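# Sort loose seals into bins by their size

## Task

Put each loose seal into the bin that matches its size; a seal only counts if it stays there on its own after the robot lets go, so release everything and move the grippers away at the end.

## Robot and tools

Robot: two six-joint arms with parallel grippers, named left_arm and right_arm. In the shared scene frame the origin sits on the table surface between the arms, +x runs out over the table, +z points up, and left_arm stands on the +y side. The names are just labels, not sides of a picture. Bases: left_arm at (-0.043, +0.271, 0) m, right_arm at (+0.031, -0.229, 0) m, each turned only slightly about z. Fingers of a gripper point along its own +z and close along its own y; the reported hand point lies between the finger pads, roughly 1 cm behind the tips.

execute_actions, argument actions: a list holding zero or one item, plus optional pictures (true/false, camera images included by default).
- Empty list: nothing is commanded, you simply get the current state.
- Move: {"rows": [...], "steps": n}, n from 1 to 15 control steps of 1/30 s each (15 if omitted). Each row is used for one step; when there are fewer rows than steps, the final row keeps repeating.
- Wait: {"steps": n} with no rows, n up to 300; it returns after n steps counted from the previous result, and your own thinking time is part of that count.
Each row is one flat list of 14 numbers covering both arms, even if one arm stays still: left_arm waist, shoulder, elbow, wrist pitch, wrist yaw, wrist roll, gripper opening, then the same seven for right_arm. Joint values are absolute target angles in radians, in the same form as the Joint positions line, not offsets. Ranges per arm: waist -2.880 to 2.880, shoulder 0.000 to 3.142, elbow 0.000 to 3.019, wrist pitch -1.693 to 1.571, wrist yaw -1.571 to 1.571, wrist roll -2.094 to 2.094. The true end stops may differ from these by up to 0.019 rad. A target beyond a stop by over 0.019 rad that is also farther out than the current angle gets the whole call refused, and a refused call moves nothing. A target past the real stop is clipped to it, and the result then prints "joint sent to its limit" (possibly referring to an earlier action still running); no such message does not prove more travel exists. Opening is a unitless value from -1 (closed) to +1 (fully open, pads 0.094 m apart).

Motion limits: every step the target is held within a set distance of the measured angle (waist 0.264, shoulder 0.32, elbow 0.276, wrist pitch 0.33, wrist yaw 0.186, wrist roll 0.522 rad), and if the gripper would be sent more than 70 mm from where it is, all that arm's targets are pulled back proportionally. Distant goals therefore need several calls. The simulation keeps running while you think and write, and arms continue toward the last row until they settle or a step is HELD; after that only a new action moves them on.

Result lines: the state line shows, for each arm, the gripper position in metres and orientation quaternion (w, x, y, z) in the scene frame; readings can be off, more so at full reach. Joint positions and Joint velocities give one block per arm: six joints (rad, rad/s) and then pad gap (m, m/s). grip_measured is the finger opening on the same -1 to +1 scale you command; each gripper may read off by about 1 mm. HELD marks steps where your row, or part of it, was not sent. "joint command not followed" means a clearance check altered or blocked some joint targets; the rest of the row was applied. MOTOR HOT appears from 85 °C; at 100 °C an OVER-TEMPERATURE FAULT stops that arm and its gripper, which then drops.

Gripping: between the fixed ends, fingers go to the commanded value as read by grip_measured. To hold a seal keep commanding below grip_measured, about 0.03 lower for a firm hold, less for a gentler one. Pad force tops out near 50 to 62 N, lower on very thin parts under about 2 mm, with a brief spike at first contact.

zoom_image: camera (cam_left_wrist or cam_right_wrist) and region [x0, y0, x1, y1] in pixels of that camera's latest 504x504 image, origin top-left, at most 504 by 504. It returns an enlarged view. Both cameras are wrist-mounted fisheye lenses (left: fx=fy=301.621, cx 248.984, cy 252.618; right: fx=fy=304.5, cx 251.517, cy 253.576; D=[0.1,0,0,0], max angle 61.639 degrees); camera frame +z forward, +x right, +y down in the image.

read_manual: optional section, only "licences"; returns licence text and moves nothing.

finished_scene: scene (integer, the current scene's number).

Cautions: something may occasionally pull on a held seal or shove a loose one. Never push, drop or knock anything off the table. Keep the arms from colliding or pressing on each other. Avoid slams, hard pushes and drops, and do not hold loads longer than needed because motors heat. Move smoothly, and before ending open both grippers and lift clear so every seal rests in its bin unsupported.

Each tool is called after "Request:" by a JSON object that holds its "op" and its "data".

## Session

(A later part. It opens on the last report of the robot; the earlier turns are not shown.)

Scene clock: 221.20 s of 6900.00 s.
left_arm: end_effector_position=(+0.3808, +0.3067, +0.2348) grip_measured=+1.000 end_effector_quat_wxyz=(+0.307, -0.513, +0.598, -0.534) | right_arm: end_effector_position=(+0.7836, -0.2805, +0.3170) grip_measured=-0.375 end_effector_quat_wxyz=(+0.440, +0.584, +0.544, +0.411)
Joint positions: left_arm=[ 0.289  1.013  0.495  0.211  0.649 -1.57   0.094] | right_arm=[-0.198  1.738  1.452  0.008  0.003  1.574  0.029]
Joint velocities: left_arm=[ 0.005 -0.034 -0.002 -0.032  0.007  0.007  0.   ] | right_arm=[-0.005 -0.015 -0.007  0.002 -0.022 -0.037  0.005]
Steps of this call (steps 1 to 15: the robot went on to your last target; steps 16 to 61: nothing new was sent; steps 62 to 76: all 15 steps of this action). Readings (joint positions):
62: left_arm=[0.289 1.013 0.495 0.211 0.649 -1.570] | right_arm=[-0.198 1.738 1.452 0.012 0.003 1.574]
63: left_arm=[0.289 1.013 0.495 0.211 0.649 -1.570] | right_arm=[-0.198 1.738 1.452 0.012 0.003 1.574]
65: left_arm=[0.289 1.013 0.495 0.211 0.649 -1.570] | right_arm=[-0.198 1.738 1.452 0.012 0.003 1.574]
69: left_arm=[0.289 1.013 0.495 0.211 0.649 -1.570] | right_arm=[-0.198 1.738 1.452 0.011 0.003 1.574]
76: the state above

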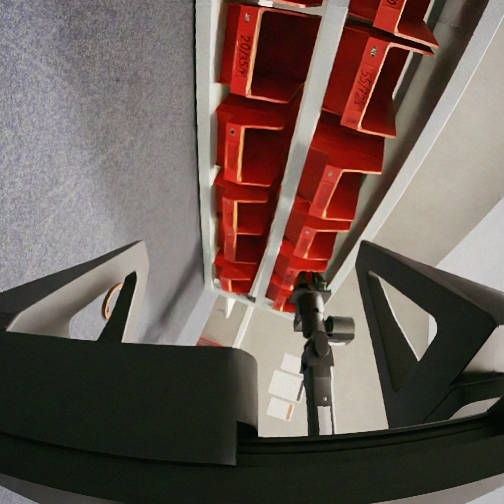

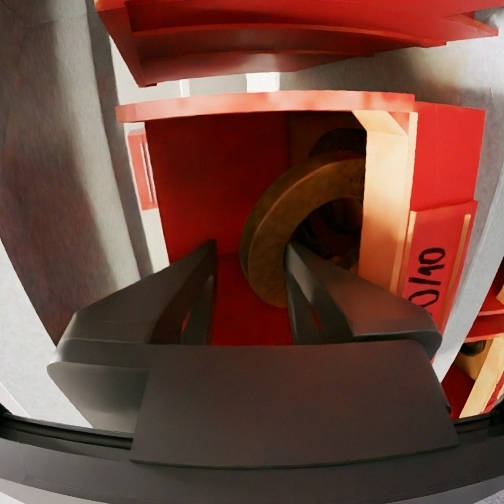

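Request:
{"op": "execute_actions", "data": {"actions": [{"rows": [[0.3,1.0,0.5,0.2,0.65,-1.585,1, -0.185,1.730,1.490,-0.008,0,1.585,-0.37],[0.3,1.0,0.5,0.2,0.65,-1.585,1, -0.185,1.720,1.455,-0.008,0,1.585,-0.37],[0.3,1.0,0.5,0.2,0.65,-1.585,1, -0.185,1.717,1.446,-0.008,0,1.585,-0.37],[0.3,1.0,0.5,0.2,0.65,-1.585,1, -0.185,1.713,1.445,-0.008,0,1.585,-0.37],[0.3,1.0,0.5,0.2,0.65,-1.585,1, -0.185,1.706,1.444,-0.008,0,1.585,-0.37],[0.3,1.0,0.5,0.2,0.65,-1.585,1, -0.185,1.697,1.440,-0.008,0,1.585,-0.37],[0.3,1.0,0.5,0.2,0.65,-1.585,1, -0.185,1.686,1.433,-0.008,0,1.585,-0.37],[0.3,1.0,0.5,0.2,0.65,-1.585,1, -0.185,1.673,1.424,-0.008,0,1.585,-0.37],[0.3,1.0,0.5,0.2,0.65,-1.585,1, -0.185,1.658,1.414,-0.008,0,1.585,-0.37],[0.3,1.0,0.5,0.2,0.65,-1.585,1, -0.185,1.643,1.401,-0.008,0,1.585,-0.37],[0.3,1.0,0.5,0.2,0.65,-1.585,1, -0.185,1.626,1.386,-0.008,0,1.585,-0.37],[0.3,1.0,0.5,0.2,0.65,-1.585,1, -0.185,1.609,1.371,-0.008,0,1.585,-0.37],[0.3,1.0,0.5,0.2,0.65,-1.585,1, -0.185,1.592,1.354,-0.008,0,1.585,-0.37],[0.3,1.0,0.5,0.2,0.65,-1.585,1, -0.185,1.575,1.338,-0.008,0,1.585,-0.37],[0.3,1.0,0.5,0.2,0.65,-1.585,1, -0.185,1.560,1.321,-0.008,0,1.585,-0.37]], "steps": 15}]}}

Request:
{"op": "execute_actions", "data": {"actions": [{"rows": [[0.3,1.0,0.5,0.2,0.65,-1.585,1, -0.185,1.545,1.304,-0.008,0,1.585,-0.37],[0.3,1.0,0.5,0.2,0.65,-1.585,1, -0.185,1.532,1.289,-0.008,0,1.585,-0.37],[0.3,1.0,0.5,0.2,0.65,-1.585,1, -0.184,1.521,1.274,-0.011,0,1.585,-0.37],[0.3,1.0,0.5,0.2,0.65,-1.585,1, -0.179,1.512,1.261,-0.019,0,1.585,-0.37],[0.3,1.0,0.5,0.2,0.65,-1.585,1, -0.172,1.505,1.251,-0.033,0,1.585,-0.37],[0.3,1.0,0.5,0.2,0.65,-1.585,1, -0.163,1.501,1.242,-0.052,0,1.585,-0.37],[0.3,1.0,0.5,0.2,0.65,-1.585,1, -0.150,1.500,1.235,-0.076,0,1.585,-0.37],[0.3,1.0,0.5,0.2,0.65,-1.585,1, -0.135,1.500,1.231,-0.105,0,1.585,-0.37],[0.3,1.0,0.5,0.2,0.65,-1.585,1, -0.118,1.500,1.230,-0.138,0,1.585,-0.37],[0.3,1.0,0.5,0.2,0.65,-1.585,1, -0.099,1.508,1.227,-0.176,0,1.585,-0.34],[0.3,1.0,0.5,0.2,0.65,-1.585,1, -0.078,1.515,1.223,-0.217,0,1.585,-0.30],[0.3,1.0,0.5,0.2,0.65,-1.585,1, -0.055,1.516,1.218,-0.261,0,1.585,-0.26],[0.3,1.0,0.5,0.2,0.65,-1.585,1, -0.031,1.519,1.212,-0.308,0,1.585,-0.22],[0.3,1.0,0.5,0.2,0.65,-1.585,1, -0.005,1.524,1.206,-0.358,0,1.585,-0.18],[0.3,1.0,0.5,0.2,0.65,-1.585,1, 0.021,1.531,1.200,-0.409,0,1.585,-0.14]], "steps": 15}], "pictures": false}}

Request:
{"op": "execute_actions", "data": {"actions": [{"rows": [[0.3,1.0,0.5,0.2,0.65,-1.585,1, 0.048,1.540,1.194,-0.462,0,1.585,-0.1],[0.3,1.0,0.5,0.2,0.65,-1.585,1, 0.075,1.551,1.189,-0.515,0,1.585,-0.1],[0.3,1.0,0.5,0.2,0.65,-1.585,1, 0.102,1.563,1.185,-0.567,0,1.585,-0.1],[0.3,1.0,0.5,0.2,0.65,-1.585,1, 0.129,1.576,1.183,-0.620,0,1.585,-0.1],[0.3,1.0,0.5,0.2,0.65,-1.585,1, 0.155,1.590,1.182,-0.671,0,1.585,-0.1],[0.3,1.0,0.5,0.2,0.65,-1.585,1, 0.181,1.605,1.181,-0.721,0,1.585,-0.1],[0.3,1.0,0.5,0.2,0.65,-1.585,1, 0.205,1.621,1.181,-0.768,0,1.585,-0.1],[0.3,1.0,0.5,0.2,0.65,-1.585,1, 0.228,1.637,1.181,-0.812,0,1.585,-0.1],[0.3,1.0,0.5,0.2,0.65,-1.585,1, 0.249,1.653,1.181,-0.853,0,1.585,-0.1],[0.3,1.0,0.5,0.2,0.65,-1.585,1, 0.268,1.669,1.181,-0.891,0,1.585,-0.1],[0.3,1.0,0.5,0.2,0.65,-1.585,1, 0.285,1.684,1.181,-0.924,0,1.585,-0.1],[0.3,1.0,0.5,0.2,0.65,-1.585,1, 0.300,1.698,1.181,-0.953,0,1.585,-0.1],[0.3,1.0,0.5,0.2,0.65,-1.585,1, 0.313,1.711,1.181,-0.977,0,1.585,-0.1],[0.3,1.0,0.5,0.2,0.65,-1.585,1, 0.322,1.723,1.181,-0.996,0,1.585,-0.1],[0.3,1.0,0.5,0.2,0.65,-1.585,1, 0.329,1.734,1.181,-1.010,0,1.585,-0.1]], "steps": 15}], "pictures": false}}

Request:
{"op": "execute_actions", "data": {"actions": [{"rows": [[0.3,1.0,0.5,0.2,0.65,-1.585,1, 0.334,1.743,1.181,-1.018,0,1.585,-0.1],[0.3,1.0,0.5,0.2,0.65,-1.585,1, 0.335,1.750,1.181,-1.021,0,1.585,-0.1],[0.3,1.0,0.5,0.2,0.65,-1.585,1, 0.335,1.755,1.181,-1.021,0,1.585,-0.1],[0.3,1.0,0.5,0.2,0.65,-1.585,1, 0.335,1.758,1.181,-1.021,0,1.585,-0.1],[0.3,1.0,0.5,0.2,0.65,-1.585,1, 0.335,1.759,1.181,-1.021,0,1.585,-0.1]], "steps": 11}]}}

Scene clock: 234.17 s of 6900.00 s.
left_arm: end_effector_position=(+0.3808, +0.3067, +0.2348) grip_measured=+1.000 end_effector_quat_wxyz=(+0.307, -0.513, +0.598, -0.534) | right_arm: end_effector_position=(+0.7429, -0.2777, +0.3467) grip_measured=-0.372 end_effector_quat_wxyz=(+0.448, +0.579, +0.538, +0.418)
Joint positions: left_arm=[ 0.289  1.013  0.495  0.211  0.649 -1.57   0.094] | right_arm=[-0.198  1.615  1.357  0.006  0.003  1.574  0.03 ]
Joint velocities: left_arm=[ 0.005  0.005  0.002 -0.007  0.037  0.007  0.   ] | right_arm=[-0.005 -0.62  -0.422 -0.007  0.007 -0.037  0.001]
Steps of this call (steps 1 to 15: the robot went on to your last target; steps 16 to 90: nothing new was sent; then 9.47 s passed at rest; steps 91 to 105: all 15 steps of this action). Readings (joint positions):
91: left_arm=[0.289 1.013 0.495 0.211 0.649 -1.570] | right_arm=[-0.198 1.738 1.452 0.008 0.003 1.574]
92: left_arm=[0.289 1.013 0.495 0.211 0.649 -1.570] | right_arm=[-0.198 1.738 1.452 0.008 0.003 1.574]
94: left_arm=[0.289 1.013 0.495 0.211 0.649 -1.570] | right_arm=[-0.198 1.737 1.452 0.008 0.003 1.574]
98: left_arm=[0.289 1.013 0.495 0.211 0.649 -1.570] | right_arm=[-0.198 1.725 1.445 0.008 0.003 1.574]
105: the state above

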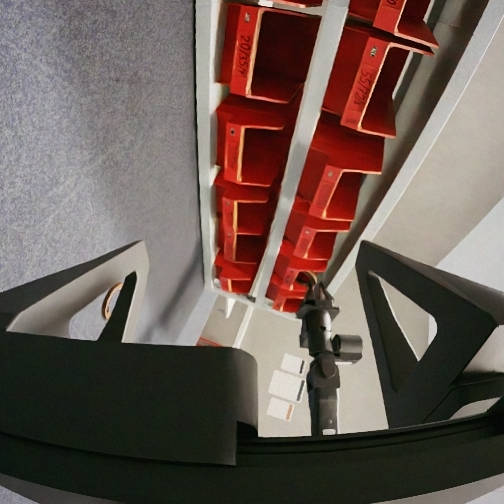

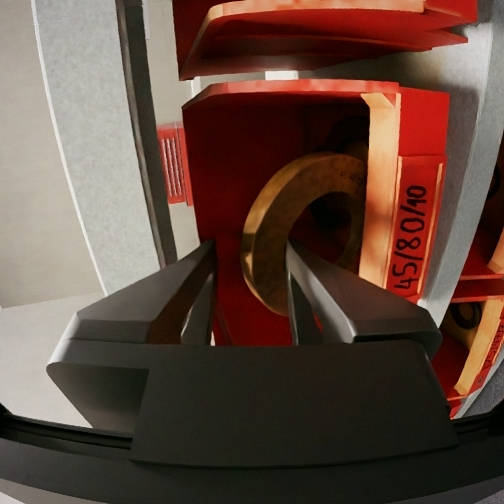

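Scene clock: 234.67 s of 6900.00 s.
left_arm: end_effector_position=(+0.3808, +0.3067, +0.2348) grip_measured=+1.000 end_effector_quat_wxyz=(+0.307, -0.513, +0.598, -0.534) | right_arm: end_effector_position=(+0.6711, -0.1863, +0.2841) grip_measured=-0.161 end_effector_quat_wxyz=(+0.336, +0.596, +0.635, +0.359)
Joint positions: left_arm=[ 0.289  1.013  0.495  0.211  0.649 -1.57   0.094] | right_arm=[-0.063  1.501  1.232 -0.275  0.003  1.574  0.039]
Joint velocities: left_arm=[-0.005 -0.005  0.007  0.012  0.022  0.007  0.   ] | right_arm=[ 0.718  0.122 -0.105 -1.175 -0.051  0.022  0.038]
Steps of this call (steps 1 to 15: all 15 steps of this action). Readings (joint positions):
1: left_arm=[0.289 1.013 0.495 0.211 0.649 -1.570] | right_arm=[-0.198 1.595 1.342 0.006 0.003 1.574]
2: left_arm=[0.289 1.013 0.495 0.211 0.649 -1.570] | right_arm=[-0.198 1.574 1.327 0.006 0.003 1.574]
4: left_arm=[0.289 1.013 0.495 0.211 0.649 -1.570] | right_arm=[-0.197 1.538 1.299 0.005 0.003 1.574]
8: left_arm=[0.289 1.013 0.495 0.211 0.649 -1.570] | right_arm=[-0.185 1.492 1.262 -0.041 0.003 1.574]
15: the state above

Scene clock: 235.17 s of 6900.00 s.
left_arm: end_effector_position=(+0.3808, +0.3067, +0.2348) grip_measured=+1.000 end_effector_quat_wxyz=(+0.307, -0.513, +0.598, -0.534) | right_arm: end_effector_position=(+0.4860, -0.0154, +0.0691) grip_measured=-0.102 end_effector_quat_wxyz=(+0.034, +0.536, +0.842, +0.052)
Joint positions: left_arm=[ 0.289  1.013  0.495  0.211  0.649 -1.57   0.094] | right_arm=[ 0.309  1.7    1.196 -0.943  0.002  1.574  0.042]
Joint velocities: left_arm=[-0.015 -0.005 -0.007  0.002 -0.022 -0.037  0.   ] | right_arm=[ 0.571  0.571 -0.134 -0.799 -0.037  0.007  0.   ]
Steps of this call (steps 1 to 15: all 15 steps of this action). Readings (joint positions):
1: left_arm=[0.289 1.013 0.495 0.211 0.649 -1.570] | right_arm=[-0.037 1.506 1.227 -0.315 0.003 1.574]
2: left_arm=[0.289 1.013 0.495 0.211 0.649 -1.570] | right_arm=[-0.012 1.512 1.223 -0.358 0.003 1.574]
4: left_arm=[0.289 1.013 0.495 0.211 0.649 -1.570] | right_arm=[0.039 1.527 1.216 -0.446 0.003 1.574]
8: left_arm=[0.289 1.013 0.495 0.211 0.649 -1.570] | right_arm=[0.142 1.572 1.208 -0.633 0.003 1.574]
15: the state above

Scene clock: 235.53 s of 6900.00 s.
left_arm: end_effector_position=(+0.3808, +0.3067, +0.2348) grip_measured=+1.000 end_effector_quat_wxyz=(+0.307, -0.513, +0.598, -0.534) | right_arm: end_effector_position=(+0.4523, -0.0117, +0.0300) grip_measured=-0.102 end_effector_quat_wxyz=(-0.006, +0.521, +0.853, -0.011)
Joint positions: left_arm=[ 0.289  1.013  0.495  0.211  0.649 -1.57   0.094] | right_arm=[ 0.346  1.77   1.18  -1.006  0.001  1.574  0.042]
Joint velocities: left_arm=[ 0.005  0.005  0.002 -0.002 -0.066 -0.007  0.   ] | right_arm=[ 0.005  0.005 -0.012 -0.012 -0.051 -0.007 -0.   ]
Steps of this call (steps 1 to 11: all 11 steps of this action). Readings (joint positions):
1: left_arm=[0.289 1.013 0.495 0.211 0.649 -1.570] | right_arm=[0.326 1.718 1.192 -0.966 0.001 1.574]
2: left_arm=[0.289 1.013 0.495 0.211 0.649 -1.570] | right_arm=[0.338 1.735 1.188 -0.983 0.001 1.574]
4: left_arm=[0.289 1.013 0.495 0.211 0.649 -1.570] | right_arm=[0.349 1.760 1.182 -0.999 0.001 1.574]
8: left_arm=[0.289 1.013 0.495 0.211 0.649 -1.570] | right_arm=[0.346 1.772 1.180 -1.006 0.001 1.574]
11: the state above

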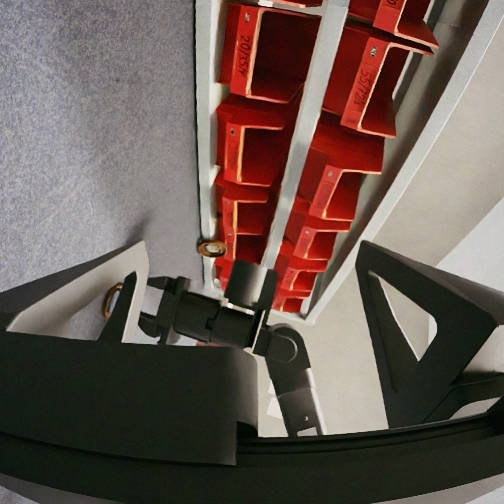

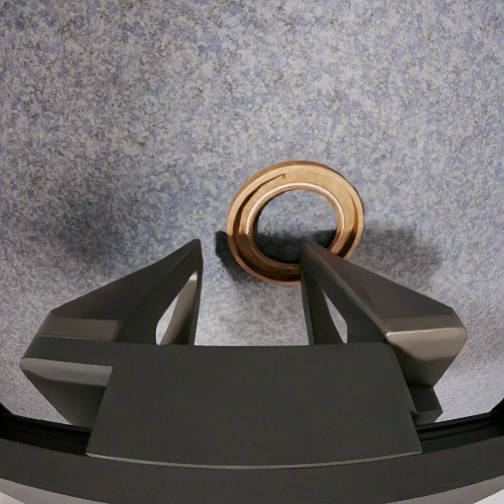

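Request:
{"op": "execute_actions", "data": {"actions": [{"steps": 20}]}}

Scene clock: 236.20 s of 6900.00 s.
left_arm: end_effector_position=(+0.3808, +0.3067, +0.2348) grip_measured=+1.000 end_effector_quat_wxyz=(+0.307, -0.513, +0.598, -0.534) | right_arm: end_effector_position=(+0.4523, -0.0117, +0.0300) grip_measured=-0.102 end_effector_quat_wxyz=(-0.006, +0.521, +0.853, -0.011)
Joint positions: left_arm=[ 0.289  1.013  0.495  0.211  0.649 -1.57   0.094] | right_arm=[ 0.346  1.77   1.18  -1.006  0.001  1.574  0.042]
Joint velocities: left_arm=[-0.005 -0.015 -0.002  0.002 -0.051 -0.022  0.   ] | right_arm=[-0.015 -0.015  0.002  0.002 -0.007  0.037  0.001]
Steps of this call (steps 1 to 15: the robot went on to your last target; steps 16 to 20: nothing new was sent). Readings (joint positions):
1: left_arm=[0.289 1.013 0.495 0.211 0.649 -1.570] | right_arm=[0.346 1.770 1.180 -1.006 0.001 1.574]
2: left_arm=[0.289 1.013 0.495 0.211 0.649 -1.570] | right_arm=[0.346 1.770 1.180 -1.006 0.001 1.574]
4: left_arm=[0.289 1.013 0.495 0.211 0.649 -1.570] | right_arm=[0.346 1.770 1.180 -1.006 0.001 1.574]
8: left_arm=[0.289 1.013 0.495 0.211 0.649 -1.570] | right_arm=[0.346 1.770 1.180 -1.006 0.001 1.574]
20: the state above
All arms were judged still, so your last target was given up. Only a new action makes them travel on or press farther. Fingers that are still opening or closing keep moving.

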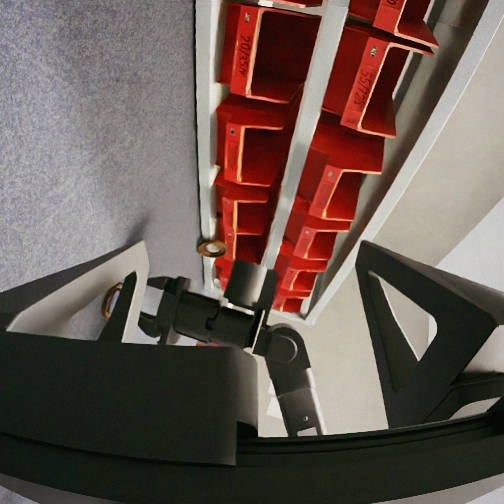

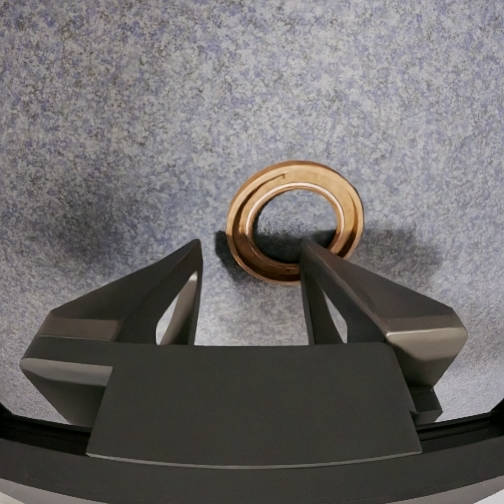

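Request:
{"op": "zoom_image", "data": {"camera": "cam_left_wrist", "region": [160, 190, 280, 310]}}

Region (160, 190, 280, 310) of cam_left_wrist's 504x504 image, scaled by 4.200, with more detail than that image has.

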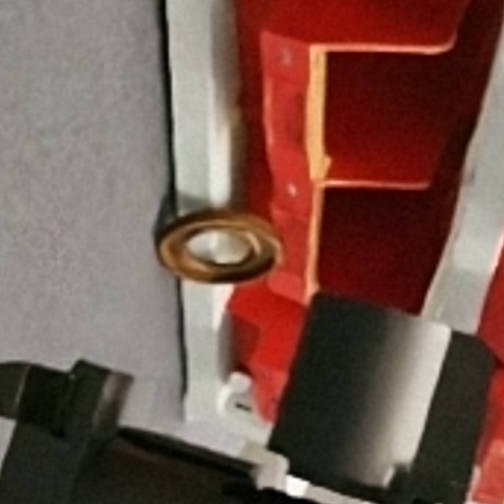

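Request:
{"op": "execute_actions", "data": {"actions": [{"rows": [[0.3,1.0,0.5,0.2,0.65,-1.585,1, 0.333,1.765,1.181,-1.005,0,1.585,-0.1],[0.3,1.0,0.5,0.2,0.65,-1.585,1, 0.331,1.770,1.181,-0.990,0,1.585,-0.1],[0.3,1.0,0.5,0.2,0.65,-1.585,1, 0.329,1.774,1.181,-0.984,0,1.585,-0.1],[0.3,1.0,0.5,0.2,0.65,-1.585,1, 0.327,1.776,1.181,-0.978,0,1.585,-0.1],[0.3,1.0,0.5,0.2,0.65,-1.585,1, 0.325,1.778,1.181,-0.972,0,1.585,-0.1],[0.3,1.0,0.5,0.2,0.65,-1.585,1, 0.323,1.780,1.181,-0.967,0,1.585,-0.1],[0.3,1.0,0.5,0.2,0.65,-1.585,1, 0.322,1.783,1.181,-0.962,0,1.585,-0.1],[0.3,1.0,0.5,0.2,0.65,-1.585,1, 0.322,1.786,1.181,-0.959,0,1.585,-0.1],[0.3,1.0,0.5,0.2,0.65,-1.585,1, 0.322,1.789,1.181,-0.958,0,1.585,-0.1],[0.3,1.0,0.5,0.2,0.65,-1.585,1, 0.322,1.792,1.181,-0.958,0,1.585,-0.1],[0.3,1.0,0.5,0.2,0.65,-1.585,1, 0.322,1.795,1.181,-0.958,0,1.585,-0.1],[0.3,1.0,0.5,0.2,0.65,-1.585,1, 0.322,1.798,1.181,-0.958,0,1.585,-0.1],[0.3,1.0,0.5,0.2,0.65,-1.585,1, 0.322,1.800,1.181,-0.958,0,1.585,-0.1],[0.3,1.0,0.5,0.2,0.65,-1.585,1, 0.322,1.801,1.181,-0.958,0,1.585,-0.1]], "steps": 15}]}}

Scene clock: 241.47 s of 6900.00 s.
left_arm: end_effector_position=(+0.3808, +0.3067, +0.2348) grip_measured=+1.000 end_effector_quat_wxyz=(+0.307, -0.513, +0.598, -0.534) | right_arm: end_effector_position=(+0.4607, -0.0145, +0.0235) grip_measured=-0.102 end_effector_quat_wxyz=(-0.002, +0.527, +0.850, -0.004)
Joint positions: left_arm=[ 0.289  1.013  0.495  0.211  0.649 -1.57   0.094] | right_arm=[ 0.333  1.784  1.18  -0.975  0.001  1.574  0.042]
Joint velocities: left_arm=[ 0.005  0.015 -0.017 -0.002 -0.037 -0.022  0.   ] | right_arm=[-0.015  0.093 -0.002 -0.012  0.022  0.007 -0.   ]
Steps of this call (steps 1 to 90: nothing new was sent; then 1.77 s passed at rest; steps 91 to 105: all 15 steps of this action). Readings (joint positions):
91: left_arm=[0.289 1.013 0.495 0.211 0.649 -1.570] | right_arm=[0.346 1.770 1.180 -1.006 0.001 1.574]
92: left_arm=[0.289 1.013 0.495 0.211 0.649 -1.570] | right_arm=[0.346 1.770 1.180 -1.006 0.001 1.574]
94: left_arm=[0.289 1.013 0.495 0.211 0.649 -1.570] | right_arm=[0.345 1.770 1.180 -1.003 0.001 1.574]
98: left_arm=[0.289 1.013 0.495 0.211 0.649 -1.570] | right_arm=[0.340 1.770 1.180 -0.984 0.001 1.574]
105: the state above

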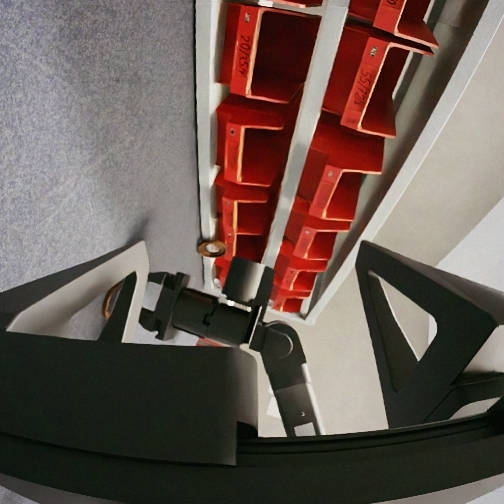

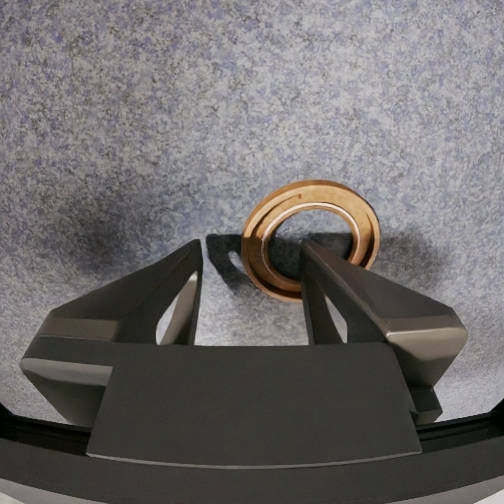

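Request:
{"op": "execute_actions", "data": {"actions": [{"rows": [[0.3,1.0,0.5,0.2,0.65,-1.585,1, 0.322,1.803,1.181,-0.958,0,1.585,-0.15],[0.3,1.0,0.5,0.2,0.65,-1.585,1, 0.322,1.804,1.181,-0.958,0,1.585,-0.22],[0.3,1.0,0.5,0.2,0.65,-1.585,1, 0.322,1.804,1.181,-0.958,0,1.585,-0.30],[0.3,1.0,0.5,0.2,0.65,-1.585,1, 0.322,1.804,1.181,-0.958,0,1.585,-0.38],[0.3,1.0,0.5,0.2,0.65,-1.585,1, 0.322,1.804,1.181,-0.958,0,1.585,-0.46],[0.3,1.0,0.5,0.2,0.65,-1.585,1, 0.322,1.804,1.181,-0.958,0,1.585,-0.53],[0.3,1.0,0.5,0.2,0.65,-1.585,1, 0.322,1.804,1.181,-0.958,0,1.585,-0.59],[0.3,1.0,0.5,0.2,0.65,-1.585,1, 0.322,1.804,1.181,-0.958,0,1.585,-0.64],[0.3,1.0,0.5,0.2,0.65,-1.585,1, 0.322,1.804,1.181,-0.958,0,1.585,-0.68],[0.3,1.0,0.5,0.2,0.65,-1.585,1, 0.322,1.804,1.181,-0.958,0,1.585,-0.71],[0.3,1.0,0.5,0.2,0.65,-1.585,1, 0.322,1.804,1.181,-0.958,0,1.585,-0.735],[0.3,1.0,0.5,0.2,0.65,-1.585,1, 0.322,1.804,1.181,-0.958,0,1.585,-0.76],[0.3,1.0,0.5,0.2,0.65,-1.585,1, 0.322,1.804,1.181,-0.958,0,1.585,-0.78],[0.3,1.0,0.5,0.2,0.65,-1.585,1, 0.322,1.804,1.181,-0.958,0,1.585,-0.80],[0.3,1.0,0.5,0.2,0.65,-1.585,1, 0.322,1.804,1.181,-0.958,0,1.585,-0.82]], "steps": 15}]}}

Scene clock: 243.80 s of 6900.00 s.
left_arm: end_effector_position=(+0.3808, +0.3067, +0.2348) grip_measured=+1.000 end_effector_quat_wxyz=(+0.307, -0.513, +0.598, -0.534) | right_arm: end_effector_position=(+0.4599, -0.0149, +0.0198) grip_measured=-0.801 end_effector_quat_wxyz=(-0.004, +0.527, +0.850, -0.007)
Joint positions: left_arm=[ 0.289  1.013  0.495  0.211  0.649 -1.57   0.094] | right_arm=[ 0.333  1.792  1.18  -0.975  0.     1.574  0.009]
Joint velocities: left_arm=[-0.015 -0.005 -0.007 -0.012  0.022  0.022  0.   ] | right_arm=[ 0.005 -0.005  0.007 -0.002 -0.037  0.007 -0.018]
Steps of this call (steps 1 to 15: the robot went on to your last target; steps 16 to 55: nothing new was sent; steps 56 to 70: all 15 steps of this action). Readings (joint positions):
56: left_arm=[0.289 1.013 0.495 0.211 0.649 -1.570] | right_arm=[0.333 1.792 1.180 -0.975 0.001 1.574]
57: left_arm=[0.289 1.013 0.495 0.211 0.649 -1.570] | right_arm=[0.333 1.792 1.180 -0.975 0.001 1.574]
59: left_arm=[0.289 1.013 0.495 0.211 0.649 -1.570] | right_arm=[0.333 1.792 1.180 -0.975 0.001 1.574]
63: left_arm=[0.289 1.013 0.495 0.211 0.649 -1.570] | right_arm=[0.333 1.792 1.180 -0.975 0.001 1.574]
70: the state above

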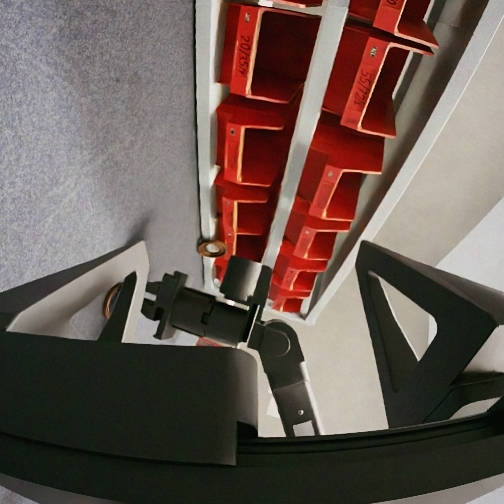

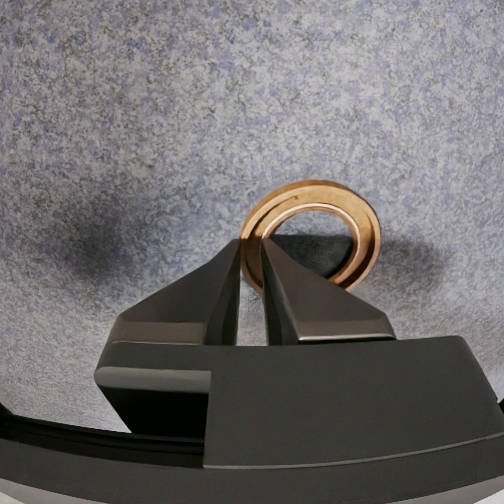

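Request:
{"op": "execute_actions", "data": {"actions": [{"rows": [[0.3,1.0,0.5,0.2,0.65,-1.585,1, 0.322,1.804,1.181,-0.958,0,1.585,-0.83],[0.3,1.0,0.5,0.2,0.65,-1.585,1, 0.322,1.804,1.181,-0.958,0,1.585,-0.84],[0.3,1.0,0.5,0.2,0.65,-1.585,1, 0.322,1.804,1.181,-0.958,0,1.585,-0.85]], "steps": 6}]}}

Scene clock: 245.13 s of 6900.00 s.
left_arm: end_effector_position=(+0.3808, +0.3067, +0.2348) grip_measured=+1.000 end_effector_quat_wxyz=(+0.307, -0.513, +0.598, -0.534) | right_arm: end_effector_position=(+0.4610, -0.0143, +0.0200) grip_measured=-0.847 end_effector_quat_wxyz=(-0.003, +0.527, +0.850, -0.005)
Joint positions: left_arm=[ 0.289  1.013  0.495  0.211  0.649 -1.57   0.094] | right_arm=[ 0.333  1.791  1.18  -0.97   0.     1.574  0.007]
Joint velocities: left_arm=[ 0.005 -0.015  0.012 -0.002  0.007  0.007  0.   ] | right_arm=[ 0.005 -0.005 -0.002 -0.002 -0.081 -0.022  0.   ]
Steps of this call (steps 1 to 15: the robot went on to your last target; steps 16 to 34: nothing new was sent; steps 35 to 40: all 6 steps of this action). Readings (joint positions):
35: left_arm=[0.289 1.013 0.495 0.211 0.649 -1.570] | right_arm=[0.333 1.791 1.180 -0.972 0.000 1.574]
36: left_arm=[0.289 1.013 0.495 0.211 0.649 -1.570] | right_arm=[0.333 1.791 1.180 -0.972 0.000 1.574]
38: left_arm=[0.289 1.013 0.495 0.211 0.649 -1.570] | right_arm=[0.333 1.791 1.180 -0.970 0.000 1.574]
40: the state above

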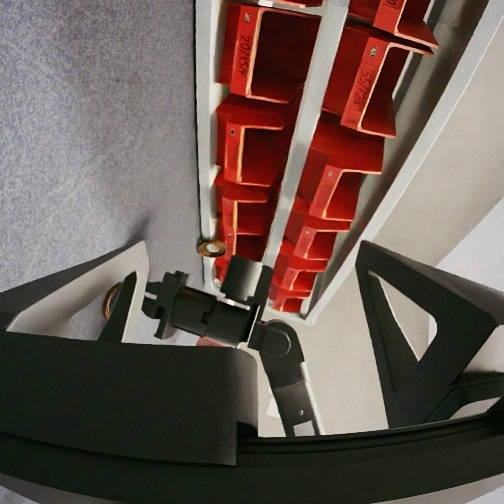

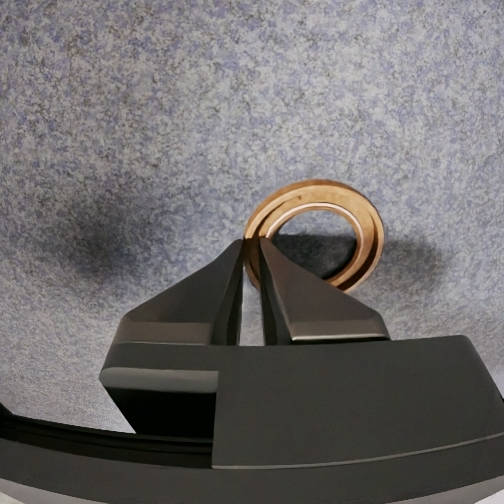

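Request:
{"op": "zoom_image", "data": {"camera": "cam_right_wrist", "region": [210, 170, 350, 310]}}

Region (210, 170, 350, 310) of cam_right_wrist's 504x504 image, scaled by 3.600, with more detail than that image has.

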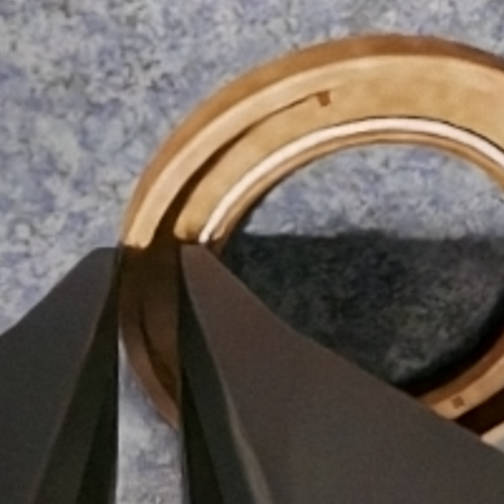

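Request:
{"op": "execute_actions", "data": {"actions": [{"rows": [[0.3,1.0,0.5,0.2,0.65,-1.585,1, 0.322,1.804,1.181,-0.958,0,1.585,-0.865],[0.3,1.0,0.5,0.2,0.65,-1.585,1, 0.322,1.804,1.181,-0.958,0,1.585,-0.88],[0.3,1.0,0.5,0.2,0.65,-1.585,1, 0.322,1.804,1.181,-0.958,0,1.585,-0.895],[0.3,1.0,0.5,0.2,0.65,-1.585,1, 0.322,1.804,1.181,-0.958,0,1.585,-0.91],[0.3,1.0,0.5,0.2,0.65,-1.585,1, 0.322,1.804,1.181,-0.958,0,1.585,-0.925],[0.3,1.0,0.5,0.2,0.65,-1.585,1, 0.322,1.804,1.181,-0.958,0,1.585,-0.94],[0.3,1.0,0.5,0.2,0.65,-1.585,1, 0.322,1.804,1.181,-0.958,0,1.585,-0.955]], "steps": 11}]}}

Scene clock: 247.30 s of 6900.00 s.
left_arm: end_effector_position=(+0.3808, +0.3067, +0.2348) grip_measured=+1.000 end_effector_quat_wxyz=(+0.307, -0.513, +0.598, -0.534) | right_arm: end_effector_position=(+0.4617, -0.0140, +0.0198) grip_measured=-0.949 end_effector_quat_wxyz=(-0.002, +0.527, +0.850, -0.003)
Joint positions: left_arm=[ 0.289  1.013  0.495  0.211  0.649 -1.57   0.094] | right_arm=[ 0.333  1.792  1.18  -0.967  0.     1.574  0.002]
Joint velocities: left_arm=[ 0.005 -0.015 -0.012  0.002  0.007 -0.007  0.   ] | right_arm=[ 0.005 -0.024 -0.002 -0.002  0.022  0.007  0.   ]
Steps of this call (steps 1 to 15: the robot went on to your last target; steps 16 to 54: nothing new was sent; steps 55 to 65: all 11 steps of this action). Readings (joint positions):
55: left_arm=[0.289 1.013 0.495 0.211 0.649 -1.570] | right_arm=[0.333 1.791 1.180 -0.970 0.000 1.574]
56: left_arm=[0.289 1.013 0.495 0.211 0.649 -1.570] | right_arm=[0.333 1.791 1.180 -0.968 0.000 1.574]
58: left_arm=[0.289 1.013 0.495 0.211 0.649 -1.570] | right_arm=[0.333 1.791 1.180 -0.967 0.000 1.574]
62: left_arm=[0.289 1.013 0.495 0.211 0.649 -1.570] | right_arm=[0.333 1.792 1.180 -0.967 0.000 1.574]
65: the state above

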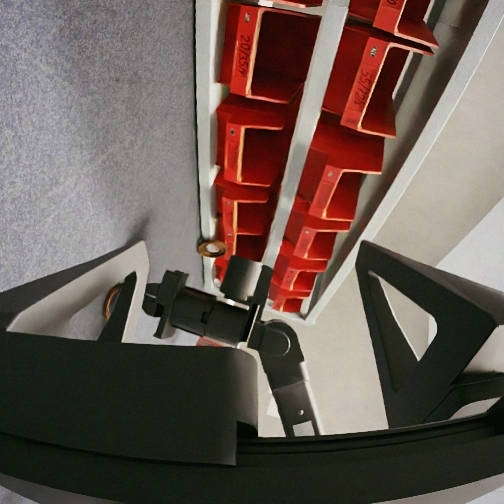

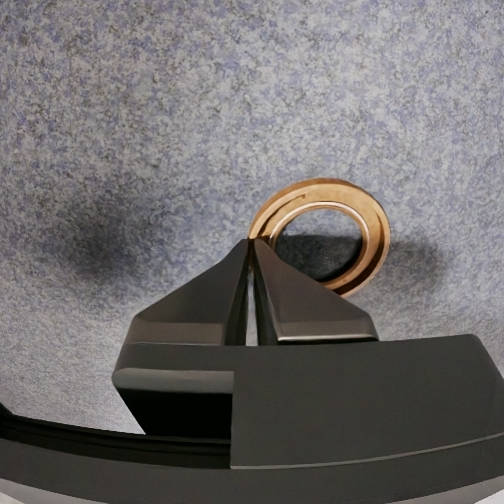

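Request:
{"op": "execute_actions", "data": {"actions": [{"rows": [[0.3,1.0,0.5,0.2,0.65,-1.585,1, 0.322,1.804,1.181,-0.958,0,1.585,-0.97],[0.3,1.0,0.5,0.2,0.65,-1.585,1, 0.322,1.804,1.181,-0.958,0,1.585,-0.985],[0.3,1.0,0.5,0.2,0.65,-1.585,1, 0.322,1.804,1.181,-0.958,0,1.585,-1.0]], "steps": 7}], "pictures": false}}

Scene clock: 248.23 s of 6900.00 s.
left_arm: end_effector_position=(+0.3808, +0.3067, +0.2348) grip_measured=+1.000 end_effector_quat_wxyz=(+0.307, -0.513, +0.598, -0.534) | right_arm: end_effector_position=(+0.4617, -0.0140, +0.0198) grip_measured=-0.979 end_effector_quat_wxyz=(-0.002, +0.527, +0.850, -0.003)
Joint positions: left_arm=[ 0.289  1.013  0.495  0.211  0.649 -1.57   0.094] | right_arm=[ 0.333  1.792  1.18  -0.967  0.     1.574  0.001]
Joint velocities: left_arm=[-0.005  0.005 -0.007 -0.002 -0.037  0.037  0.   ] | right_arm=[-0.015 -0.005  0.002 -0.002  0.007 -0.022  0.   ]
Steps of this call (steps 1 to 15: the robot went on to your last target; steps 16 to 21: nothing new was sent; steps 22 to 28: all 7 steps of this action). Readings (joint positions):
22: left_arm=[0.289 1.013 0.495 0.211 0.649 -1.570] | right_arm=[0.333 1.792 1.180 -0.967 0.000 1.574]
23: left_arm=[0.289 1.013 0.495 0.211 0.649 -1.570] | right_arm=[0.333 1.792 1.180 -0.967 0.000 1.574]
25: left_arm=[0.289 1.013 0.495 0.211 0.649 -1.570] | right_arm=[0.333 1.792 1.180 -0.967 0.000 1.574]
28: the state above

Request:
{"op": "execute_actions", "data": {"actions": [{"rows": [[0.3,1.0,0.5,0.2,0.65,-1.585,1, 0.322,1.785,1.181,-0.958,0,1.585,-1.0],[0.3,1.0,0.5,0.2,0.65,-1.585,1, 0.322,1.778,1.181,-0.958,0,1.585,-1.0],[0.3,1.0,0.5,0.2,0.65,-1.585,1, 0.322,1.773,1.181,-0.958,0,1.585,-1.0],[0.3,1.0,0.5,0.2,0.65,-1.585,1, 0.322,1.767,1.181,-0.958,0,1.585,-1.0],[0.3,1.0,0.5,0.2,0.65,-1.585,1, 0.322,1.760,1.181,-0.958,0,1.585,-1.0],[0.3,1.0,0.5,0.2,0.65,-1.585,1, 0.322,1.752,1.181,-0.958,0,1.585,-1.0],[0.3,1.0,0.5,0.2,0.65,-1.585,1, 0.322,1.743,1.181,-0.958,0,1.585,-1.0],[0.3,1.0,0.5,0.2,0.65,-1.585,1, 0.322,1.734,1.181,-0.958,0,1.585,-1.0],[0.3,1.0,0.5,0.2,0.65,-1.585,1, 0.322,1.725,1.181,-0.958,0,1.585,-1.0],[0.3,1.0,0.5,0.2,0.65,-1.585,1, 0.322,1.717,1.181,-0.958,0,1.585,-1.0],[0.3,1.0,0.5,0.2,0.65,-1.585,1, 0.322,1.710,1.181,-0.958,0,1.585,-1.0],[0.3,1.0,0.5,0.2,0.65,-1.585,1, 0.322,1.705,1.181,-0.958,0,1.585,-1.0],[0.3,1.0,0.5,0.2,0.65,-1.585,1, 0.322,1.702,1.181,-0.958,0,1.585,-1.0],[0.3,1.0,0.5,0.2,0.65,-1.585,1, 0.322,1.700,1.181,-0.958,0,1.585,-1.0]], "steps": 15}]}}

Scene clock: 250.63 s of 6900.00 s.
left_arm: end_effector_position=(+0.3808, +0.3067, +0.2348) grip_measured=+1.000 end_effector_quat_wxyz=(+0.307, -0.513, +0.598, -0.534) | right_arm: end_effector_position=(+0.4684, -0.0106, +0.0578) grip_measured=-0.979 end_effector_quat_wxyz=(+0.020, +0.527, +0.849, +0.031)
Joint positions: left_arm=[ 0.289  1.013  0.495  0.211  0.649 -1.57   0.094] | right_arm=[ 0.333  1.71   1.18  -0.967  0.     1.574  0.001]
Joint velocities: left_arm=[-0.005 -0.005 -0.007 -0.002 -0.037  0.066  0.   ] | right_arm=[ 0.024 -0.22  -0.007  0.017 -0.022  0.081 -0.   ]
Steps of this call (steps 1 to 15: the robot went on to your last target; steps 16 to 57: nothing new was sent; steps 58 to 72: all 15 steps of this action). Readings (joint positions):
58: left_arm=[0.289 1.013 0.495 0.211 0.649 -1.570] | right_arm=[0.333 1.792 1.180 -0.967 0.000 1.574]
59: left_arm=[0.289 1.013 0.495 0.211 0.649 -1.570] | right_arm=[0.333 1.792 1.180 -0.967 0.000 1.574]
61: left_arm=[0.289 1.013 0.495 0.211 0.649 -1.570] | right_arm=[0.333 1.791 1.180 -0.967 0.000 1.574]
65: left_arm=[0.289 1.013 0.495 0.211 0.649 -1.570] | right_arm=[0.333 1.776 1.180 -0.967 0.000 1.574]
72: the state above

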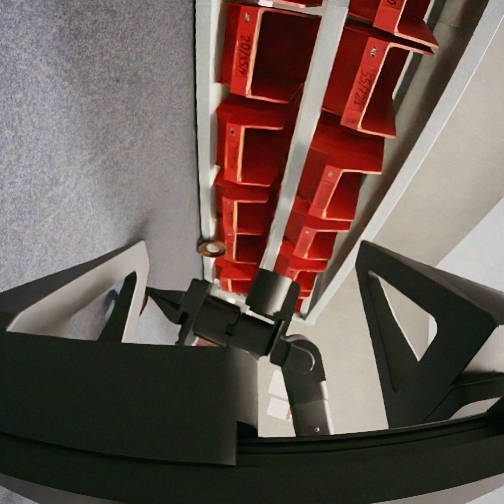

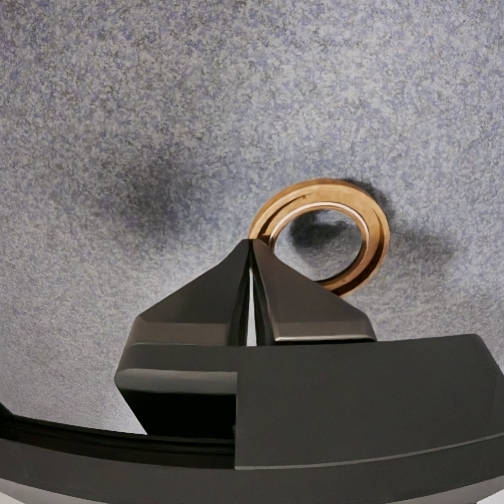

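Request:
{"op": "execute_actions", "data": {"actions": [{"rows": [[0.3,1.0,0.5,0.2,0.65,-1.585,1, 0.322,1.696,1.174,-0.945,0,1.585,-1.0],[0.3,1.0,0.5,0.2,0.65,-1.585,1, 0.320,1.690,1.169,-0.935,0,1.585,-1.0],[0.3,1.0,0.5,0.2,0.65,-1.585,1, 0.316,1.683,1.160,-0.918,0,1.585,-1.0],[0.3,1.0,0.5,0.2,0.65,-1.585,1, 0.310,1.674,1.148,-0.893,0,1.585,-1.0],[0.3,1.0,0.5,0.2,0.65,-1.585,1, 0.302,1.664,1.134,-0.860,0,1.585,-1.0],[0.3,1.0,0.5,0.2,0.65,-1.585,1, 0.292,1.653,1.118,-0.820,0,1.585,-1.0],[0.3,1.0,0.5,0.2,0.65,-1.585,1, 0.280,1.641,1.100,-0.773,0,1.585,-1.0],[0.3,1.0,0.5,0.2,0.65,-1.585,1, 0.267,1.629,1.082,-0.720,0,1.585,-1.0],[0.3,1.0,0.5,0.2,0.65,-1.585,1, 0.253,1.617,1.063,-0.663,0,1.585,-1.0],[0.3,1.0,0.5,0.2,0.65,-1.585,1, 0.238,1.605,1.045,-0.603,0,1.585,-1.0],[0.3,1.0,0.5,0.2,0.65,-1.585,1, 0.222,1.594,1.027,-0.541,0,1.585,-1.0],[0.3,1.0,0.5,0.2,0.65,-1.585,1, 0.206,1.584,1.011,-0.478,0,1.585,-1.0],[0.3,1.0,0.5,0.2,0.65,-1.585,1, 0.190,1.575,0.996,-0.414,0,1.585,-1.0],[0.3,1.0,0.5,0.2,0.65,-1.585,1, 0.174,1.568,0.984,-0.350,0,1.585,-1.0],[0.3,1.0,0.5,0.2,0.65,-1.585,1, 0.158,1.562,0.974,-0.285,0,1.585,-1.0]], "steps": 15}], "pictures": false}}

Request:
{"op": "execute_actions", "data": {"actions": [{"rows": [[0.3,1.0,0.5,0.2,0.65,-1.585,1, 0.142,1.558,0.966,-0.220,0,1.585,-1.0],[0.3,1.0,0.5,0.2,0.65,-1.585,1, 0.127,1.556,0.960,-0.155,0,1.585,-1.0],[0.3,1.0,0.5,0.2,0.65,-1.585,1, 0.112,1.555,0.957,-0.090,0,1.585,-1.0],[0.3,1.0,0.5,0.2,0.65,-1.585,1, 0.098,1.555,0.955,-0.025,0,1.585,-1.0],[0.3,1.0,0.5,0.2,0.65,-1.585,1, 0.085,1.555,0.955,0.040,0,1.585,-1.0],[0.3,1.0,0.5,0.2,0.65,-1.585,1, 0.073,1.555,0.955,0.105,0,1.585,-1.0],[0.3,1.0,0.5,0.2,0.65,-1.585,1, 0.062,1.555,0.955,0.170,0,1.585,-1.0],[0.3,1.0,0.5,0.2,0.65,-1.585,1, 0.052,1.555,0.955,0.235,0,1.585,-1.0],[0.3,1.0,0.5,0.2,0.65,-1.585,1, 0.044,1.555,0.955,0.300,0,1.585,-1.0],[0.3,1.0,0.5,0.2,0.65,-1.585,1, 0.037,1.555,0.955,0.365,0,1.585,-1.0],[0.3,1.0,0.5,0.2,0.65,-1.585,1, 0.031,1.555,0.955,0.429,0,1.585,-1.0],[0.3,1.0,0.5,0.2,0.65,-1.585,1, 0.027,1.555,0.955,0.492,0,1.585,-1.0],[0.3,1.0,0.5,0.2,0.65,-1.585,1, 0.024,1.555,0.955,0.553,0,1.585,-1.0],[0.3,1.0,0.5,0.2,0.65,-1.585,1, 0.023,1.555,0.955,0.612,0,1.585,-1.0],[0.3,1.0,0.5,0.2,0.65,-1.585,1, 0.022,1.555,0.955,0.668,0,1.585,-1.0]], "steps": 15}], "pictures": false}}

Request:
{"op": "execute_actions", "data": {"actions": [{"rows": [[0.3,1.0,0.5,0.2,0.65,-1.585,1, 0.022,1.555,0.955,0.721,0,1.585,-1.0],[0.3,1.0,0.5,0.2,0.65,-1.585,1, 0.022,1.555,0.960,0.770,0,1.585,-1.0],[0.3,1.0,0.5,0.2,0.65,-1.585,1, 0.022,1.555,0.970,0.815,0,1.585,-1.0],[0.3,1.0,0.5,0.2,0.65,-1.585,1, 0.022,1.555,0.980,0.855,0,1.585,-1.0],[0.3,1.0,0.5,0.2,0.65,-1.585,1, 0.022,1.555,0.990,0.890,0,1.585,-1.0],[0.3,1.0,0.5,0.2,0.65,-1.585,1, 0.022,1.556,1.000,0.920,0,1.585,-1.0],[0.3,1.0,0.5,0.2,0.65,-1.585,1, 0.022,1.557,1.010,0.944,0,1.585,-1.0],[0.3,1.0,0.5,0.2,0.65,-1.585,1, 0.022,1.558,1.018,0.962,0,1.585,-1.0],[0.3,1.0,0.5,0.2,0.65,-1.585,1, 0.022,1.559,1.023,0.975,0,1.585,-1.0],[0.3,1.0,0.5,0.2,0.65,-1.585,1, 0.022,1.560,1.025,0.982,0,1.585,-1.0],[0.3,1.0,0.5,0.2,0.65,-1.585,1, 0.022,1.560,1.025,0.985,0,1.585,-1.0]], "steps": 15}]}}

Scene clock: 259.93 s of 6900.00 s.
left_arm: end_effector_position=(+0.3808, +0.3067, +0.2348) grip_measured=+1.000 end_effector_quat_wxyz=(+0.307, -0.513, +0.598, -0.534) | right_arm: end_effector_position=(+0.5430, -0.0524, +0.0848) grip_measured=-0.979 end_effector_quat_wxyz=(+0.156, +0.560, +0.783, +0.219)
Joint positions: left_arm=[ 0.289  1.013  0.495  0.211  0.649 -1.57   0.094] | right_arm=[ 0.202  1.591  1.001 -0.436  0.     1.574  0.001]
Joint velocities: left_arm=[-0.005 -0.005 -0.007  0.002 -0.037  0.007  0.   ] | right_arm=[-0.591 -0.259 -0.344  1.858 -0.037 -0.066 -0.001]
Steps of this call (steps 1 to 30: the robot went on to your last target; steps 31 to 90: nothing new was sent; then 5.80 s passed at rest; steps 91 to 105: all 15 steps of this action). Readings (joint positions):
91: left_arm=[0.289 1.013 0.495 0.211 0.649 -1.570] | right_arm=[0.333 1.698 1.180 -0.966 0.000 1.574]
92: left_arm=[0.289 1.013 0.495 0.211 0.649 -1.570] | right_arm=[0.333 1.698 1.180 -0.964 0.000 1.574]
94: left_arm=[0.289 1.013 0.495 0.211 0.649 -1.570] | right_arm=[0.332 1.696 1.175 -0.943 0.000 1.574]
98: left_arm=[0.289 1.013 0.495 0.211 0.649 -1.570] | right_arm=[0.315 1.671 1.123 -0.824 0.000 1.574]
105: the state above

Scene clock: 260.43 s of 6900.00 s.
left_arm: end_effector_position=(+0.3808, +0.3067, +0.2348) grip_measured=+1.000 end_effector_quat_wxyz=(+0.307, -0.513, +0.598, -0.534) | right_arm: end_effector_position=(+0.6710, -0.1254, +0.2734) grip_measured=-0.979 end_effector_quat_wxyz=(+0.439, +0.477, +0.559, +0.518)
Joint positions: left_arm=[ 0.289  1.013  0.495  0.211  0.649 -1.57   0.094] | right_arm=[0.031 1.568 0.966 0.523 0.    1.574 0.001]
Joint velocities: left_arm=[-0.015 -0.015 -0.012 -0.007 -0.007 -0.022  0.   ] | right_arm=[-0.054 -0.005 -0.007  1.741  0.037 -0.022  0.   ]
Steps of this call (steps 1 to 15: all 15 steps of this action). Readings (joint positions):
1: left_arm=[0.289 1.013 0.495 0.211 0.649 -1.570] | right_arm=[0.183 1.583 0.989 -0.373 0.000 1.574]
2: left_arm=[0.289 1.013 0.495 0.211 0.649 -1.570] | right_arm=[0.164 1.576 0.980 -0.309 0.000 1.574]
4: left_arm=[0.289 1.013 0.495 0.211 0.649 -1.570] | right_arm=[0.130 1.569 0.969 -0.180 0.000 1.574]
8: left_arm=[0.289 1.013 0.495 0.211 0.649 -1.570] | right_arm=[0.077 1.568 0.966 0.078 0.000 1.574]
15: the state above

Scene clock: 260.93 s of 6900.00 s.
left_arm: end_effector_position=(+0.3808, +0.3067, +0.2348) grip_measured=+1.000 end_effector_quat_wxyz=(+0.307, -0.513, +0.598, -0.534) | right_arm: end_effector_position=(+0.6565, -0.1290, +0.3794) grip_measured=-0.979 end_effector_quat_wxyz=(+0.532, +0.371, +0.434, +0.626)
Joint positions: left_arm=[ 0.289  1.013  0.495  0.211  0.649 -1.57   0.094] | right_arm=[0.029 1.566 0.966 0.956 0.    1.574 0.001]
Joint velocities: left_arm=[-0.005 -0.015 -0.002 -0.017  0.051  0.125  0.   ] | right_arm=[ 0.005  0.005 -0.007  0.037 -0.066  0.066 -0.001]
Steps of this call (steps 1 to 15: all 15 steps of this action). Readings (joint positions):
1: left_arm=[0.289 1.013 0.495 0.211 0.649 -1.570] | right_arm=[0.029 1.568 0.966 0.581 0.000 1.574]
2: left_arm=[0.289 1.013 0.495 0.211 0.649 -1.570] | right_arm=[0.029 1.568 0.966 0.637 0.000 1.574]
4: left_arm=[0.289 1.013 0.495 0.211 0.649 -1.570] | right_arm=[0.029 1.568 0.966 0.737 0.000 1.574]
8: left_arm=[0.289 1.013 0.495 0.211 0.649 -1.570] | right_arm=[0.029 1.566 0.966 0.885 0.000 1.574]
15: the state above

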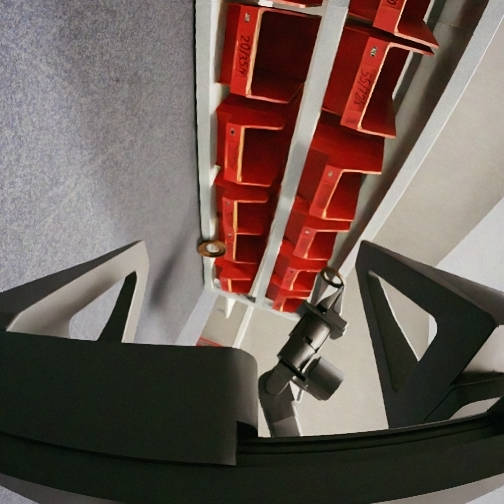

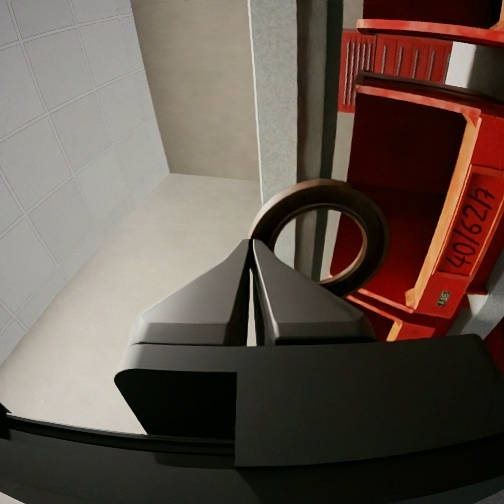

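Request:
{"op": "execute_actions", "data": {"actions": [{"rows": [[0.3,1.0,0.5,0.2,0.65,-1.585,1, 0.022,1.570,1.033,0.985,0,1.585,-1.0],[0.3,1.0,0.5,0.2,0.65,-1.585,1, 0.022,1.577,1.036,0.985,0,1.585,-1.0],[0.3,1.0,0.5,0.2,0.65,-1.585,1, 0.022,1.581,1.041,0.985,0,1.585,-1.0],[0.3,1.0,0.5,0.2,0.65,-1.585,1, 0.022,1.587,1.048,0.985,0,1.585,-1.0],[0.3,1.0,0.5,0.2,0.65,-1.585,1, 0.022,1.594,1.056,0.985,0,1.585,-1.0],[0.3,1.0,0.5,0.2,0.65,-1.585,1, 0.022,1.603,1.066,0.985,0,1.585,-1.0],[0.3,1.0,0.5,0.2,0.65,-1.585,1, 0.022,1.613,1.077,0.985,0,1.585,-1.0],[0.3,1.0,0.5,0.2,0.65,-1.585,1, 0.022,1.623,1.090,0.985,0,1.585,-1.0],[0.3,1.0,0.5,0.2,0.65,-1.585,1, 0.022,1.635,1.104,0.985,0,1.585,-1.0],[0.3,1.0,0.5,0.2,0.65,-1.585,1, 0.022,1.647,1.118,0.985,0,1.585,-1.0],[0.3,1.0,0.5,0.2,0.65,-1.585,1, 0.022,1.660,1.133,0.985,0,1.585,-1.0],[0.3,1.0,0.5,0.2,0.65,-1.585,1, 0.022,1.673,1.148,0.985,0,1.585,-1.0],[0.3,1.0,0.5,0.2,0.65,-1.585,1, 0.022,1.685,1.163,0.985,0,1.585,-1.0],[0.3,1.0,0.5,0.2,0.65,-1.585,1, 0.022,1.698,1.178,0.985,0,1.585,-1.0],[0.3,1.0,0.5,0.2,0.65,-1.585,1, 0.022,1.710,1.192,0.985,0,1.585,-1.0]], "steps": 15}], "pictures": false}}

Request:
{"op": "execute_actions", "data": {"actions": [{"rows": [[0.3,1.0,0.5,0.2,0.65,-1.585,1, 0.022,1.722,1.206,0.985,0,1.585,-1.0],[0.3,1.0,0.5,0.2,0.65,-1.585,1, 0.022,1.732,1.219,0.985,0,1.585,-1.0],[0.3,1.0,0.5,0.2,0.65,-1.585,1, 0.022,1.742,1.230,0.985,0,1.585,-1.0],[0.3,1.0,0.5,0.2,0.65,-1.585,1, 0.022,1.751,1.240,0.985,0,1.585,-1.0],[0.3,1.0,0.5,0.2,0.65,-1.585,1, 0.022,1.758,1.248,0.985,0,1.585,-1.0],[0.3,1.0,0.5,0.2,0.65,-1.585,1, 0.022,1.764,1.255,0.985,0,1.585,-1.0],[0.3,1.0,0.5,0.2,0.65,-1.585,1, 0.022,1.768,1.260,0.985,0,1.585,-1.0],[0.3,1.0,0.5,0.2,0.65,-1.585,1, 0.022,1.770,1.263,0.985,0,1.585,-1.0],[0.3,1.0,0.5,0.2,0.65,-1.585,1, 0.022,1.771,1.264,0.985,0,1.585,-1.0]], "steps": 13}]}}

Scene clock: 265.07 s of 6900.00 s.
left_arm: end_effector_position=(+0.3808, +0.3067, +0.2348) grip_measured=+1.000 end_effector_quat_wxyz=(+0.307, -0.513, +0.598, -0.534) | right_arm: end_effector_position=(+0.6998, -0.1220, +0.3865) grip_measured=-0.979 end_effector_quat_wxyz=(+0.537, +0.363, +0.424, +0.633)
Joint positions: left_arm=[ 0.289  1.013  0.495  0.211  0.649 -1.57   0.094] | right_arm=[0.029 1.674 1.103 0.959 0.    1.574 0.001]
Joint velocities: left_arm=[-0.015  0.005 -0.017  0.017 -0.007 -0.007  0.   ] | right_arm=[-0.015  0.396  0.403 -0.012  0.007  0.095 -0.   ]
Steps of this call (steps 1 to 15: the robot went on to your last target; steps 16 to 90: nothing new was sent; then 0.63 s passed at rest; steps 91 to 105: all 15 steps of this action). Readings (joint positions):
91: left_arm=[0.289 1.013 0.495 0.211 0.649 -1.570] | right_arm=[0.029 1.566 0.966 0.957 0.000 1.574]
92: left_arm=[0.289 1.013 0.495 0.211 0.649 -1.570] | right_arm=[0.029 1.566 0.966 0.957 0.000 1.574]
94: left_arm=[0.289 1.013 0.495 0.211 0.649 -1.570] | right_arm=[0.029 1.568 0.968 0.957 0.000 1.574]
98: left_arm=[0.289 1.013 0.495 0.211 0.649 -1.570] | right_arm=[0.029 1.589 0.999 0.957 0.000 1.574]
105: the state above

Scene clock: 265.50 s of 6900.00 s.
left_arm: end_effector_position=(+0.3808, +0.3067, +0.2348) grip_measured=+1.000 end_effector_quat_wxyz=(+0.307, -0.513, +0.598, -0.534) | right_arm: end_effector_position=(+0.7327, -0.1167, +0.3743) grip_measured=-0.979 end_effector_quat_wxyz=(+0.537, +0.363, +0.424, +0.632)
Joint positions: left_arm=[ 0.289  1.013  0.495  0.211  0.649 -1.57   0.094] | right_arm=[0.029 1.766 1.194 0.959 0.    1.574 0.001]
Joint velocities: left_arm=[-0.015 -0.024  0.002 -0.007  0.037  0.051  0.   ] | right_arm=[-0.005 -0.024 -0.002 -0.007  0.037  0.007 -0.001]
Steps of this call (steps 1 to 13: all 13 steps of this action). Readings (joint positions):
1: left_arm=[0.289 1.013 0.495 0.211 0.649 -1.570] | right_arm=[0.029 1.688 1.118 0.959 0.000 1.574]
2: left_arm=[0.289 1.013 0.495 0.211 0.649 -1.570] | right_arm=[0.029 1.701 1.131 0.959 0.000 1.574]
4: left_arm=[0.289 1.013 0.495 0.211 0.649 -1.570] | right_arm=[0.029 1.724 1.156 0.959 0.000 1.574]
8: left_arm=[0.289 1.013 0.495 0.211 0.649 -1.570] | right_arm=[0.029 1.758 1.188 0.959 0.000 1.574]
13: the state above

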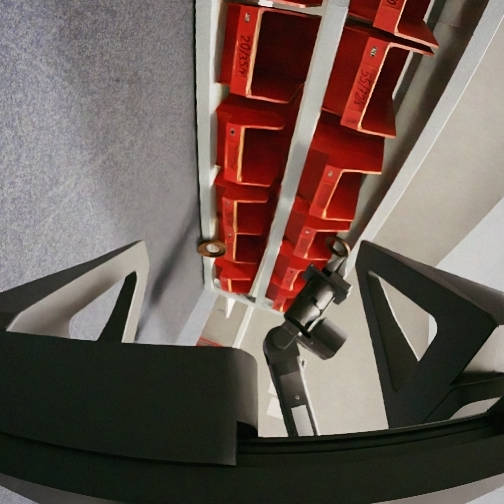

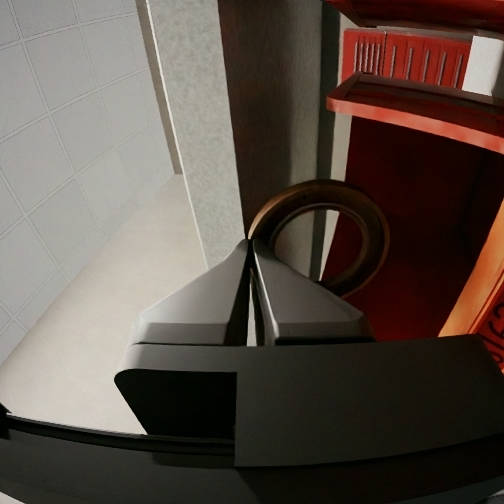

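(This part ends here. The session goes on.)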